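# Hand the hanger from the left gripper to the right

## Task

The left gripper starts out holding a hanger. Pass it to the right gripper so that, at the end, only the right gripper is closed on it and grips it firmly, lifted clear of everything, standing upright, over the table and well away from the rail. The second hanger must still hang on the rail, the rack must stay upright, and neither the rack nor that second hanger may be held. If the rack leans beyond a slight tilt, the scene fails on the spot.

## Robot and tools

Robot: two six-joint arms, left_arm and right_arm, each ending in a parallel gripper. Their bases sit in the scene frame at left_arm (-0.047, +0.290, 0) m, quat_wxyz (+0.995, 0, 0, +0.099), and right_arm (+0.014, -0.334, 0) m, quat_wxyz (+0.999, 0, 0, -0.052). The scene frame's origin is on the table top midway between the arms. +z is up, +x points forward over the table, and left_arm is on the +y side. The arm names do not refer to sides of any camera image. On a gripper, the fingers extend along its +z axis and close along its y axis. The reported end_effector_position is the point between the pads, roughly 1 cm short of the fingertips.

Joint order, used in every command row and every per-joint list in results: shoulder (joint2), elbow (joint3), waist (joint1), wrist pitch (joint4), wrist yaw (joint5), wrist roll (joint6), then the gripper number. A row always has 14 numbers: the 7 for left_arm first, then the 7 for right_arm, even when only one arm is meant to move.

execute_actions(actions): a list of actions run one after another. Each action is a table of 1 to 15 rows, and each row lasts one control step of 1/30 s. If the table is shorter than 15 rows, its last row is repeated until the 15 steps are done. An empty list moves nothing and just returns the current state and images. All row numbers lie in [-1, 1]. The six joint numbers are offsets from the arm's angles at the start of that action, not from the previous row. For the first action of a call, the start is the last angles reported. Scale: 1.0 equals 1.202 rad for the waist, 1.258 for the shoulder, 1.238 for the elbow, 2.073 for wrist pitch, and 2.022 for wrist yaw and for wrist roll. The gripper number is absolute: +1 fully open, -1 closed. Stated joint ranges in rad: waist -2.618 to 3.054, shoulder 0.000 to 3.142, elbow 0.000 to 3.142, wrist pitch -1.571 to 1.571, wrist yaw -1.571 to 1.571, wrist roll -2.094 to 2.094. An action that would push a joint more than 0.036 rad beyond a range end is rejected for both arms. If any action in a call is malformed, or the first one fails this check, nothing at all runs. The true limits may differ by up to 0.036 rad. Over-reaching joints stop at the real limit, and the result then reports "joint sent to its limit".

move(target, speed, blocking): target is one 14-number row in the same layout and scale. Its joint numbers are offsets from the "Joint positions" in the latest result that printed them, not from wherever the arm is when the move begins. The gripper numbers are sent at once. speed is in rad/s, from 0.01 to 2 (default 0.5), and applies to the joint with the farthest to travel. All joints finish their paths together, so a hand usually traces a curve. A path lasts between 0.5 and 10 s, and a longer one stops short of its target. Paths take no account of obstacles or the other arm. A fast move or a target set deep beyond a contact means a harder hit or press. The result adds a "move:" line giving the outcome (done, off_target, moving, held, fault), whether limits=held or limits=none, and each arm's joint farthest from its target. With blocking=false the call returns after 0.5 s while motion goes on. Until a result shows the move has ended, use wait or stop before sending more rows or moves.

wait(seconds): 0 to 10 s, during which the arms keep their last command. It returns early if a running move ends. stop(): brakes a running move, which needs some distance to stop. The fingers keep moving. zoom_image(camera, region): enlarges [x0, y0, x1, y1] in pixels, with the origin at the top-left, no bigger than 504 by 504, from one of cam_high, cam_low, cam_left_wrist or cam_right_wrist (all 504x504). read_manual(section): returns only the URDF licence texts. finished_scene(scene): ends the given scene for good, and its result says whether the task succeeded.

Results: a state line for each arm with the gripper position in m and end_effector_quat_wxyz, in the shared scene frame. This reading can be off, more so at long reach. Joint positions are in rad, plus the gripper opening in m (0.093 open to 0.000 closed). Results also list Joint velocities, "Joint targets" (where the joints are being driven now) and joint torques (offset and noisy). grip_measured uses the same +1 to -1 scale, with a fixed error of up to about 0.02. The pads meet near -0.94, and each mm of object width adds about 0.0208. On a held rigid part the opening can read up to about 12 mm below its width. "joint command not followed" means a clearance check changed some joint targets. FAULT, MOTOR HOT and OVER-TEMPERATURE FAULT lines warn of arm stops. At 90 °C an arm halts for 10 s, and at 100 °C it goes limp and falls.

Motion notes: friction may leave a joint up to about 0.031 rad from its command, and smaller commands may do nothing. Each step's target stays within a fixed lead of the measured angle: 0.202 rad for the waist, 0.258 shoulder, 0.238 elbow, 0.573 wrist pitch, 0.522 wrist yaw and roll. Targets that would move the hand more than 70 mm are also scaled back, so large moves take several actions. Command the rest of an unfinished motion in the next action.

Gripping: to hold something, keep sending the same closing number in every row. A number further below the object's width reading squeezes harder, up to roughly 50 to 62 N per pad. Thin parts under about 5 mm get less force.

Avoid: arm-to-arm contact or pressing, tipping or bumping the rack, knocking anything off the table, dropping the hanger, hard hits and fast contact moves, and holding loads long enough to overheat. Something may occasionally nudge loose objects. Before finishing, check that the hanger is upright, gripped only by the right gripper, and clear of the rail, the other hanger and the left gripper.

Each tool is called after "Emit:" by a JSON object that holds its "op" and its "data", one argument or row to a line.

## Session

Emit:
{"op": "execute_actions", "data": {
  "actions": []
}}

Scene clock: 0.00 s.
left_arm: end_effector_position=(+0.2798, -0.0141, +0.3827) grip_measured=-0.801 end_effector_quat_wxyz=(+0.586, +0.078, +0.805, -0.061) | right_arm: end_effector_position=(+0.3856, -0.3657, +0.3970) grip_measured=+0.996 end_effector_quat_wxyz=(+0.703, +0.031, +0.710, -0.026)
Joint names: [shoulder, elbow, waist, wrist pitch, wrist yaw, wrist roll]
Joint positions: left_arm=[ 1.561  1.678 -1.212 -0.556 -0.764 -0.322  0.007] | right_arm=[ 1.034  1.03   0.016 -0.005 -0.008  0.007  0.093]
Joint velocities: left_arm=[-0.007 -0.007 -0.022 -0.081 -0.081 -0.051  0.   ] | right_arm=[-0.007 -0.007  0.007 -0.007  0.007 -0.022  0.   ]
Joint torques (N m, as the arm reports them, + toward a larger angle): no reading
Motor temperatures (°C, as the motors report them): left_arm=[30 26 28 30 29 28] | right_arm=[28 28 28 31 28 28]
Joint targets: left_arm=[1.561 1.678 -1.212 -0.548 -0.764 -0.322] | right_arm=[1.034 1.030 0.016 -0.005 -0.008 0.007]

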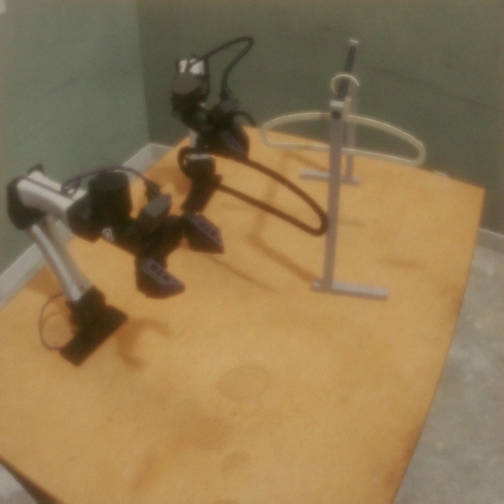

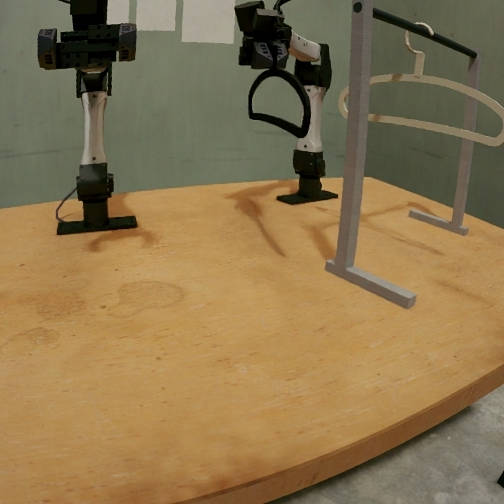

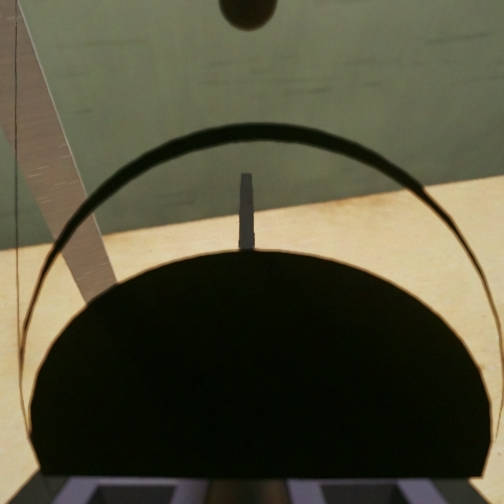

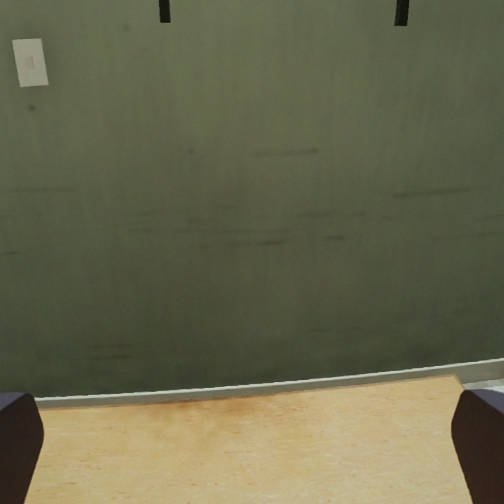

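Emit:
{"op": "move", "data": {
  "target": [0,0,0,0.006,0,0,-1, 0.251,0.008,0.353,0.162,-0.514,0.832,0.1],
  "speed": 1.2
}}

Scene clock: 4.73 s.
left_arm: end_effector_position=(+0.2792, -0.0131, +0.3801) grip_measured=-0.948 end_effector_quat_wxyz=(+0.582, +0.081, +0.807, -0.057) | right_arm: end_effector_position=(+0.3166, -0.0771, +0.3548) grip_measured=+0.102 end_effector_quat_wxyz=(+0.033, +0.108, +0.698, +0.708)
Joint names: [shoulder, elbow, waist, wrist pitch, wrist yaw, wrist roll]
Joint positions: left_arm=[ 1.561  1.678 -1.212 -0.57  -0.764 -0.322  0.   ] | right_arm=[ 1.336  1.03   0.434  0.314 -1.04   1.683  0.05 ]
Joint velocities: left_arm=[-0.007  0.002  0.012 -0.007  0.022 -0.066  0.   ] | right_arm=[ 0.002 -0.002  0.012  0.081 -0.007  0.007  0.   ]
Joint torques (N m, as the arm reports them, + toward a larger angle): left_arm=[-7.41  7.51 -0.14  2.33 -0.29  0.07] | right_arm=[-4.47 10.37  0.76  2.26  0.05 -0.04]
Motor temperatures (°C, as the motors report them): left_arm=[31 27 28 32 29 28] | right_arm=[28 28 28 33 28 28]
Joint targets: left_arm=[1.561 1.678 -1.212 -0.543 -0.764 -0.322] | right_arm=[1.350 1.040 0.441 0.331 -1.047 1.690]
move: off_target (left_arm); limits=none; left_arm: farthest joint: the wrist pitch, 0.027 radians from its target (0.017 radians at the start); right_arm: farthest joint: the wrist pitch, 0.017 radians from its target (0.336 radians at the start)

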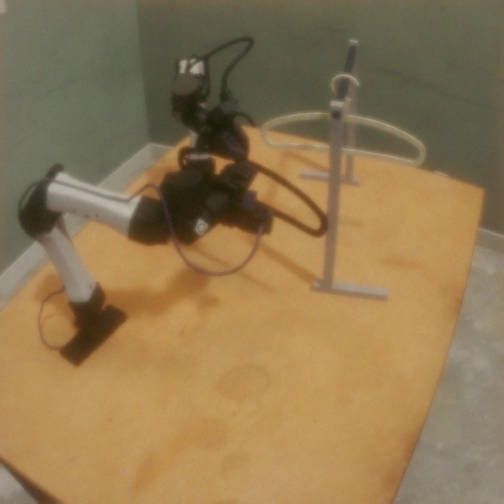

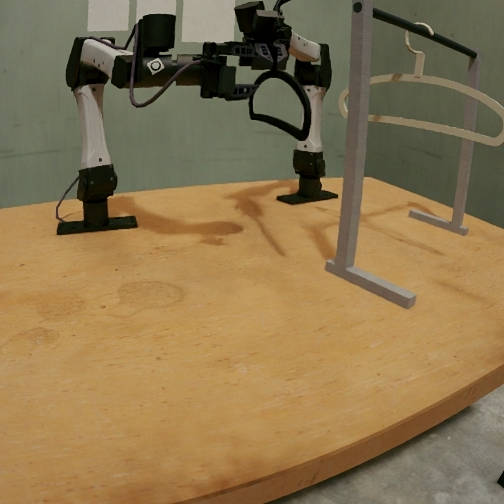

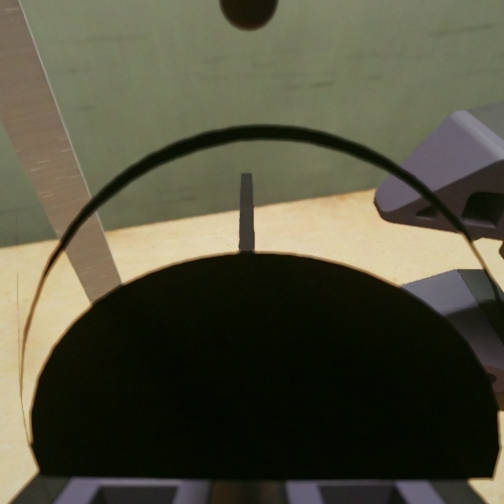

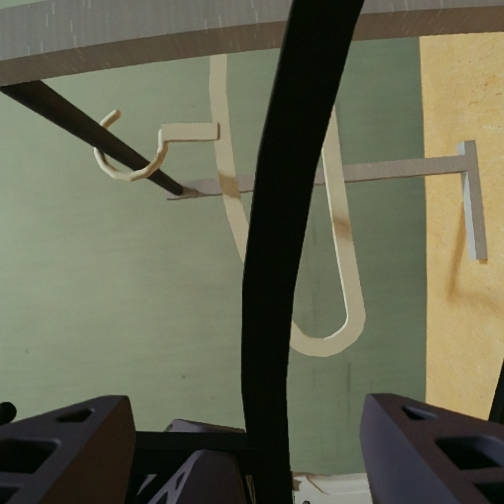

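Emit:
{"op": "move", "data": {
  "target": [0,0,0,0.012,0,0,-1, 0.117,0.0945,0.141,0.022,0.084,0.003,-0.1],
  "speed": 0.25
}}

Scene clock: 7.13 s.
left_arm: end_effector_position=(+0.2789, -0.0127, +0.3791) grip_measured=-0.948 end_effector_quat_wxyz=(+0.581, +0.083, +0.808, -0.055) | right_arm: end_effector_position=(+0.3274, -0.0184, +0.3483) grip_measured=-0.098 end_effector_quat_wxyz=(+0.029, +0.111, +0.700, +0.705)
Joint names: [shoulder, elbow, waist, wrist pitch, wrist yaw, wrist roll]
Joint positions: left_arm=[ 1.561  1.678 -1.212 -0.576 -0.764 -0.322  0.   ] | right_arm=[ 1.469  1.122  0.598  0.341 -0.878  1.683  0.041]
Joint velocities: left_arm=[ 0.017  0.012 -0.002  0.007  0.066 -0.007  0.   ] | right_arm=[-0.007 -0.007  0.002  0.022  0.022 -0.007 -0.   ]
Joint torques (N m, as the arm reports them, + toward a larger angle): left_arm=[-7.4   7.52 -0.14  2.37 -0.29  0.07] | right_arm=[-5.83 11.78  0.66  2.34  0.12 -0.07]
Motor temperatures (°C, as the motors report them): left_arm=[31 27 28 33 29 28] | right_arm=[28 29 28 33 28 28]
Joint targets: left_arm=[1.561 1.678 -1.212 -0.545 -0.764 -0.322] | right_arm=[1.483 1.147 0.604 0.359 -0.871 1.689]
move: off_target (left_arm, right_arm); limits=none; left_arm: farthest joint: the wrist pitch, 0.031 radians from its target (0.025 radians at the start); right_arm: farthest joint: the elbow, 0.025 radians from its target (0.117 radians at the start)

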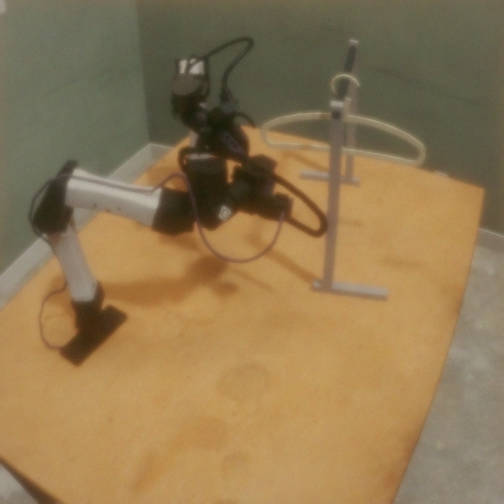

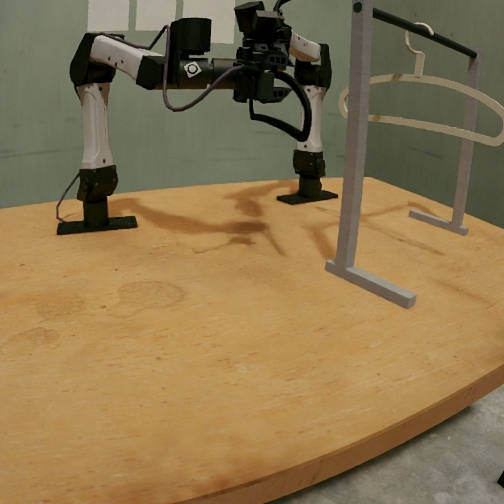

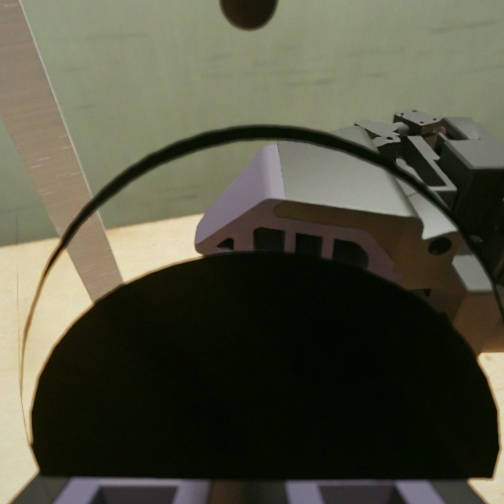

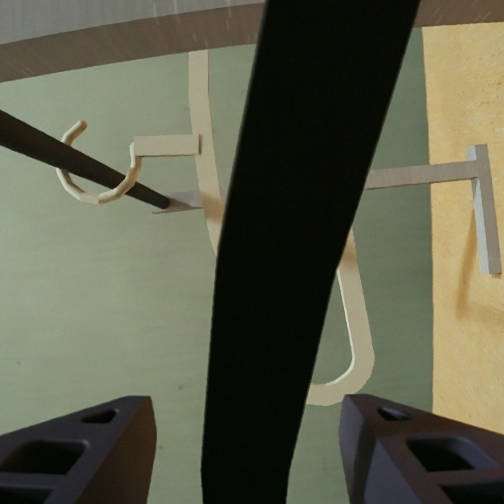

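Emit:
{"op": "execute_actions", "data": {
  "actions": [
    [[0,0,0,0.014,0,0,-1, 0.011,0.02,0.004,0.008,0.003,0,-0.5],[0,0,0,0.014,0,0,-1, 0.011,0.02,0.004,0.008,0.003,0,-0.55],[0,0,0,0.014,0,0,-1, 0.011,0.02,0.004,0.008,0.003,0,-0.6],[0,0,0,0.014,0,0,-1, 0.011,0.02,0.004,0.008,0.003,0,-0.7],[0,0,0,0.014,0,0,-1, 0.011,0.02,0.004,0.008,0.003,0,-0.8],[0,0,0,0.014,0,0,-1, 0.011,0.02,0.004,0.008,0.003,0,-1]]
  ]
}}

Scene clock: 10.03 s.
left_arm: end_effector_position=(+0.2788, -0.0127, +0.3788) grip_measured=-0.948 end_effector_quat_wxyz=(+0.580, +0.083, +0.808, -0.055) | right_arm: end_effector_position=(+0.3278, -0.0185, +0.3487) grip_measured=-0.816 end_effector_quat_wxyz=(+0.027, +0.115, +0.698, +0.706)
Joint names: [shoulder, elbow, waist, wrist pitch, wrist yaw, wrist roll]
Joint positions: left_arm=[ 1.561  1.678 -1.212 -0.577 -0.763 -0.322  0.   ] | right_arm=[ 1.469  1.122  0.598  0.344 -0.875  1.693  0.006]
Joint velocities: left_arm=[-0.012 -0.007  0.002 -0.037  0.022 -0.007  0.   ] | right_arm=[-0.012  0.017 -0.002  0.037 -0.022  0.022  0.   ]
Joint torques (N m, as the arm reports them, + toward a larger angle): left_arm=[-7.39  7.52 -0.14  2.37 -0.3   0.07] | right_arm=[-5.82 11.74  0.38  2.36  0.07 -0.19]
Motor temperatures (°C, as the motors report them): left_arm=[31 28 28 34 29 28] | right_arm=[29 29 28 34 28 28]
Joint targets: left_arm=[1.561 1.678 -1.212 -0.547 -0.764 -0.322] | right_arm=[1.483 1.147 0.603 0.358 -0.871 1.684]

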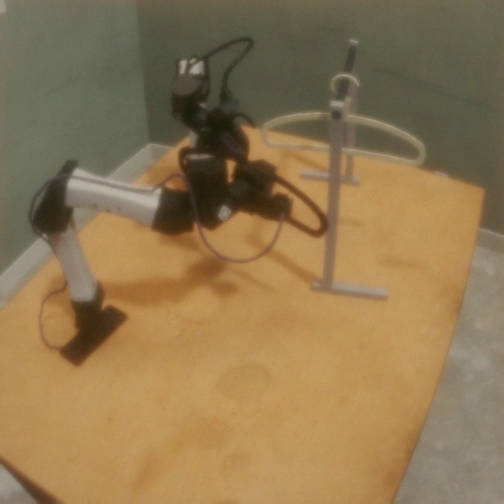

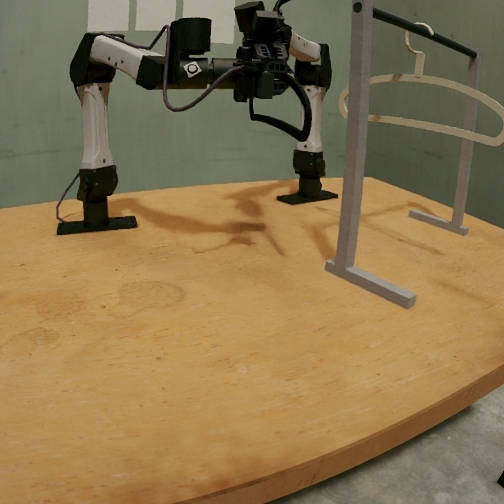

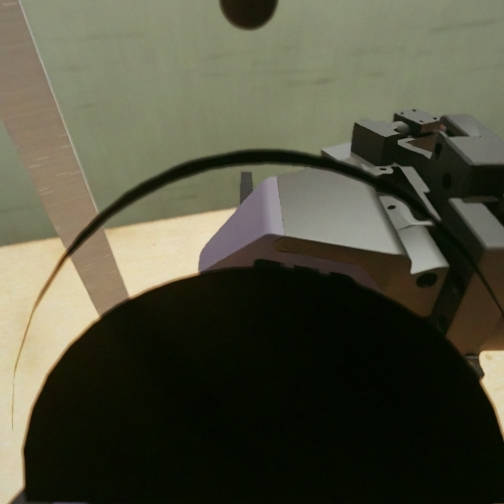

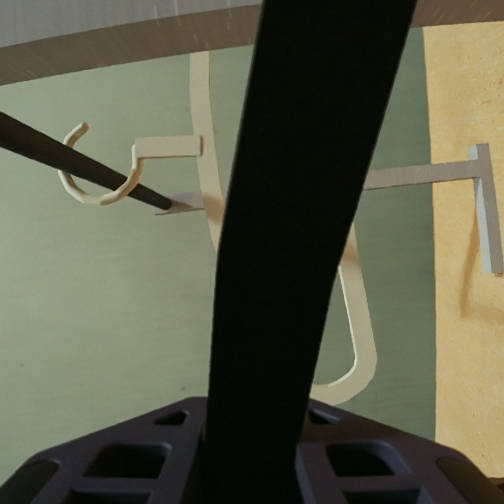

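Emit:
{"op": "execute_actions", "data": {
  "actions": [
    [[0,0,0,0.014,0,0,-0.3, 0.011,0.02,0.003,0.008,0,0,-1]]
  ]
}}

Emit:
{"op": "move", "data": {
  "target": [-0.095,0.07,-0.20,-0.147,-0.103,-0.09,-0.3, 0.011,0.02,0.003,0.008,0,0,-1],
  "speed": 0.35
}}

Scene clock: 11.73 s.
left_arm: end_effector_position=(+0.2791, -0.0133, +0.3801) grip_measured=-0.302 end_effector_quat_wxyz=(+0.582, +0.081, +0.807, -0.057) | right_arm: end_effector_position=(+0.3278, -0.0185, +0.3486) grip_measured=-0.816 end_effector_quat_wxyz=(+0.027, +0.114, +0.699, +0.706)
Joint names: [shoulder, elbow, waist, wrist pitch, wrist yaw, wrist roll]
Joint positions: left_arm=[ 1.561  1.678 -1.212 -0.57  -0.763 -0.322  0.031] | right_arm=[ 1.469  1.122  0.598  0.343 -0.875  1.691  0.006]
Joint velocities: left_arm=[-0.002  0.002 -0.007 -0.066  0.081  0.081 -0.   ] | right_arm=[-0.017 -0.012 -0.027 -0.051  0.066 -0.022 -0.   ]
Joint torques (N m, as the arm reports them, + toward a larger angle): left_arm=[-7.39  7.52 -0.16  2.28 -0.29  0.07] | right_arm=[-5.87 11.73  0.53  2.37  0.03 -0.1 ]
Motor temperatures (°C, as the motors report them): left_arm=[32 28 28 34 29 28] | right_arm=[29 29 28 34 28 28]
Joint targets: left_arm=[1.561 1.678 -1.212 -0.549 -0.763 -0.322] | right_arm=[1.483 1.147 0.602 0.361 -0.875 1.692]

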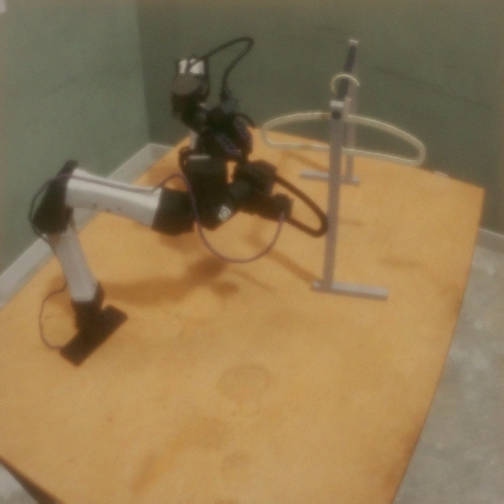

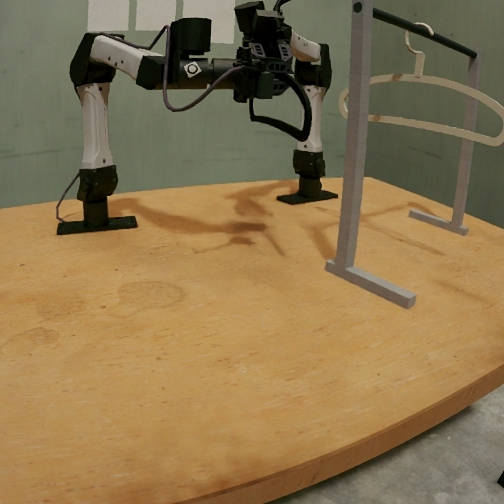

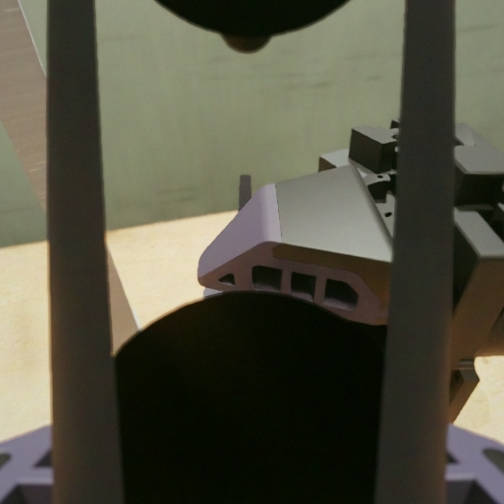

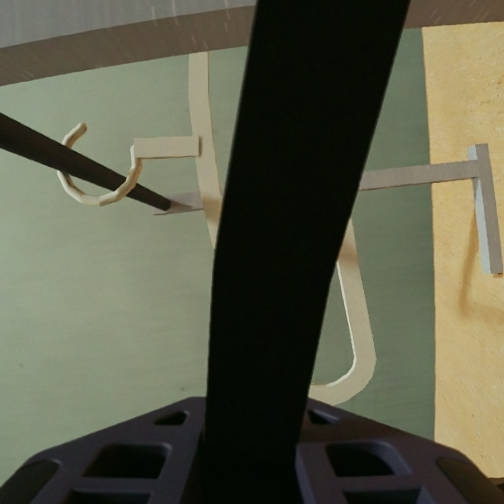

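Scene clock: 13.33 s.
left_arm: end_effector_position=(+0.1960, +0.0020, +0.4098) grip_measured=-0.302 end_effector_quat_wxyz=(+0.583, +0.080, +0.806, -0.060) | right_arm: end_effector_position=(+0.3277, -0.0185, +0.3473) grip_measured=-0.816 end_effector_quat_wxyz=(+0.025, +0.117, +0.700, +0.704)
Joint names: [shoulder, elbow, waist, wrist pitch, wrist yaw, wrist roll]
Joint positions: left_arm=[ 1.458  1.746 -1.445 -0.868 -0.964 -0.497  0.031] | right_arm=[ 1.469  1.122  0.598  0.336 -0.875  1.691  0.006]
Joint velocities: left_arm=[ 0.007  0.002  0.007  0.022  0.037 -0.037 -0.   ] | right_arm=[ 0.012 -0.012  0.032 -0.007  0.007  0.007 -0.   ]
Joint torques (N m, as the arm reports them, + toward a larger angle): left_arm=[-7.16  8.24 -0.74  1.8  -0.47  0.  ] | right_arm=[-5.86 11.78  0.49  2.44  0.1  -0.12]
Motor temperatures (°C, as the motors report them): left_arm=[32 28 28 34 29 28] | right_arm=[29 30 28 35 28 28]
Joint targets: left_arm=[1.441 1.765 -1.453 -0.875 -0.971 -0.504] | right_arm=[1.483 1.147 0.602 0.360 -0.875 1.692]
move: off_target (right_arm); limits=none; left_arm: farthest joint: the elbow, 0.019 radians from its target (0.087 radians at the start); right_arm: farthest joint: the elbow, 0.025 radians from its target (0.025 radians at the start)

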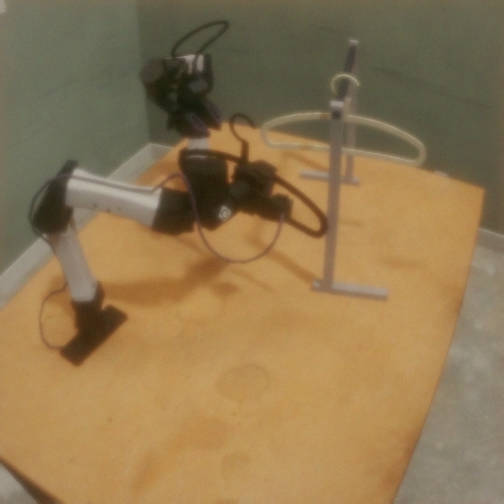

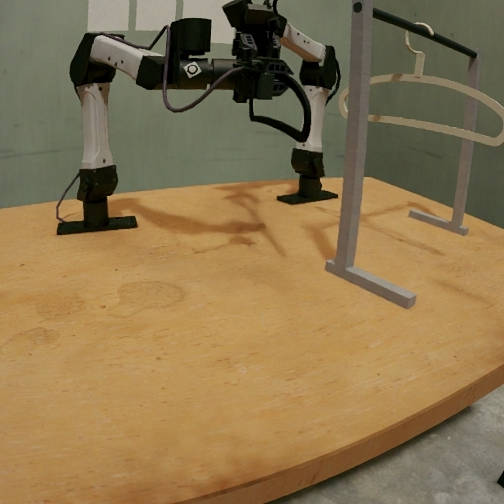

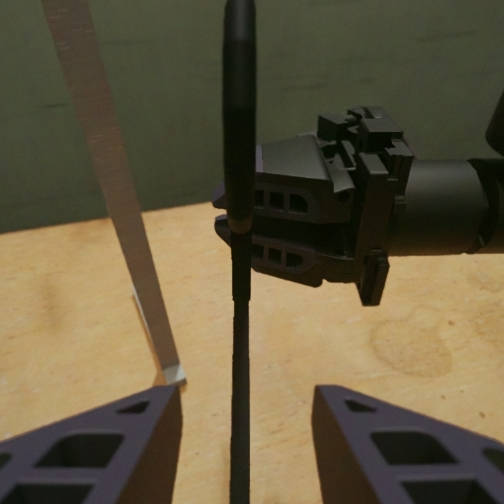

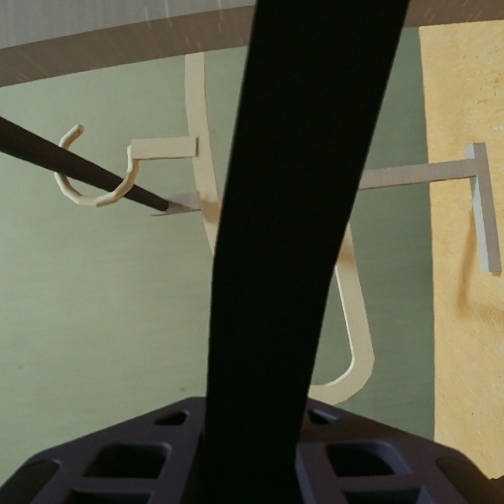

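Emit:
{"op": "move", "data": {
  "target": [-0.2,0.015,0,0,0,0,-0.3, 0.011,0.02,-0.46,0.012,0,0,-1],
  "speed": 0.45
}}

Scene clock: 15.67 s.
left_arm: end_effector_position=(+0.1707, +0.0774, +0.4794) grip_measured=-0.302 end_effector_quat_wxyz=(+0.619, +0.016, +0.772, -0.147) | right_arm: end_effector_position=(+0.4468, -0.2295, +0.3465) grip_measured=-0.816 end_effector_quat_wxyz=(+0.215, +0.304, +0.642, +0.670)
Joint names: [shoulder, elbow, waist, wrist pitch, wrist yaw, wrist roll]
Joint positions: left_arm=[ 1.219  1.746 -1.445 -0.869 -0.964 -0.497  0.031] | right_arm=[ 1.469  1.122  0.047  0.332 -0.875  1.691  0.006]
Joint velocities: left_arm=[ 0.002 -0.022 -0.012  0.051  0.051  0.022 -0.002] | right_arm=[ 0.007 -0.007 -0.012 -0.154  0.007 -0.007 -0.001]
Joint torques (N m, as the arm reports them, + toward a larger angle): left_arm=[-3.73  7.44 -0.14  1.99 -0.28  0.08] | right_arm=[-5.92 11.73  0.03  2.51  0.01 -0.13]
Motor temperatures (°C, as the motors report them): left_arm=[32 28 28 34 29 28] | right_arm=[29 30 29 35 28 28]
Joint targets: left_arm=[1.206 1.764 -1.445 -0.868 -0.964 -0.497] | right_arm=[1.483 1.147 0.046 0.361 -0.876 1.691]
move: off_target (right_arm); limits=none; left_arm: farthest joint: the elbow, 0.019 radians from its target (0.019 radians at the start); right_arm: farthest joint: the wrist pitch, 0.029 radians from its target (0.025 radians at the start)

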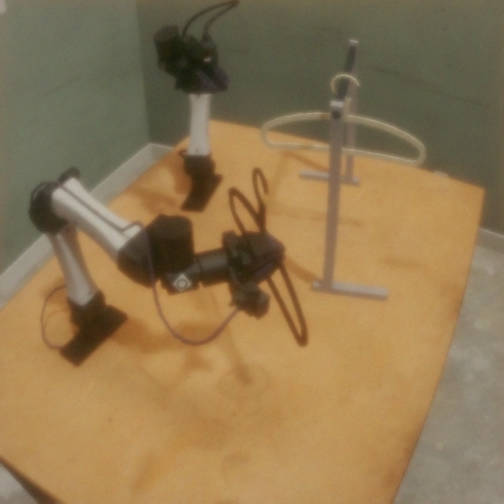

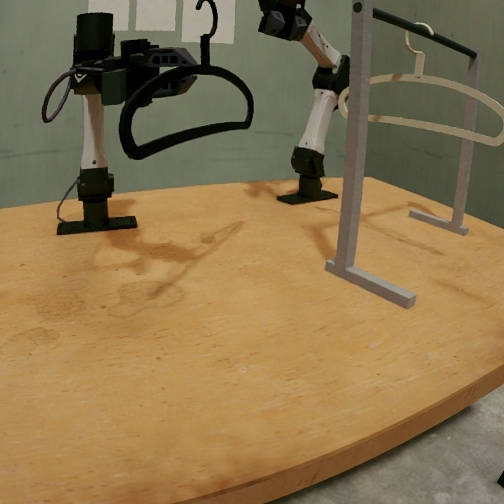

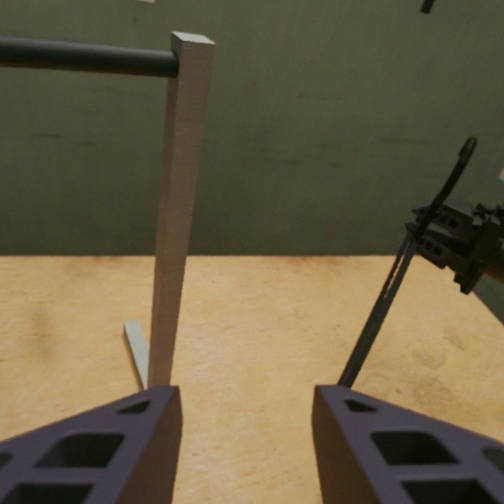

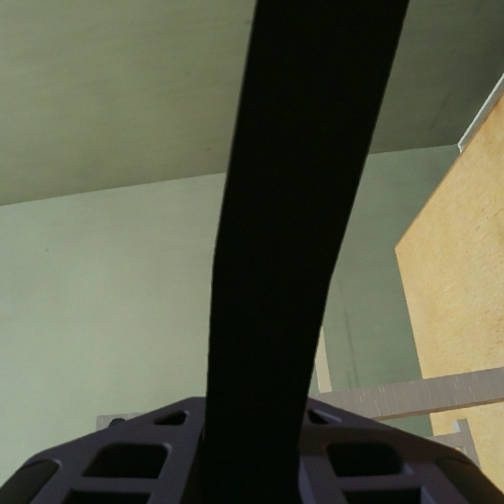

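Emit:
{"op": "finished_scene", "data": {
  "scene": 2
}}

The scene is finished: the task was done.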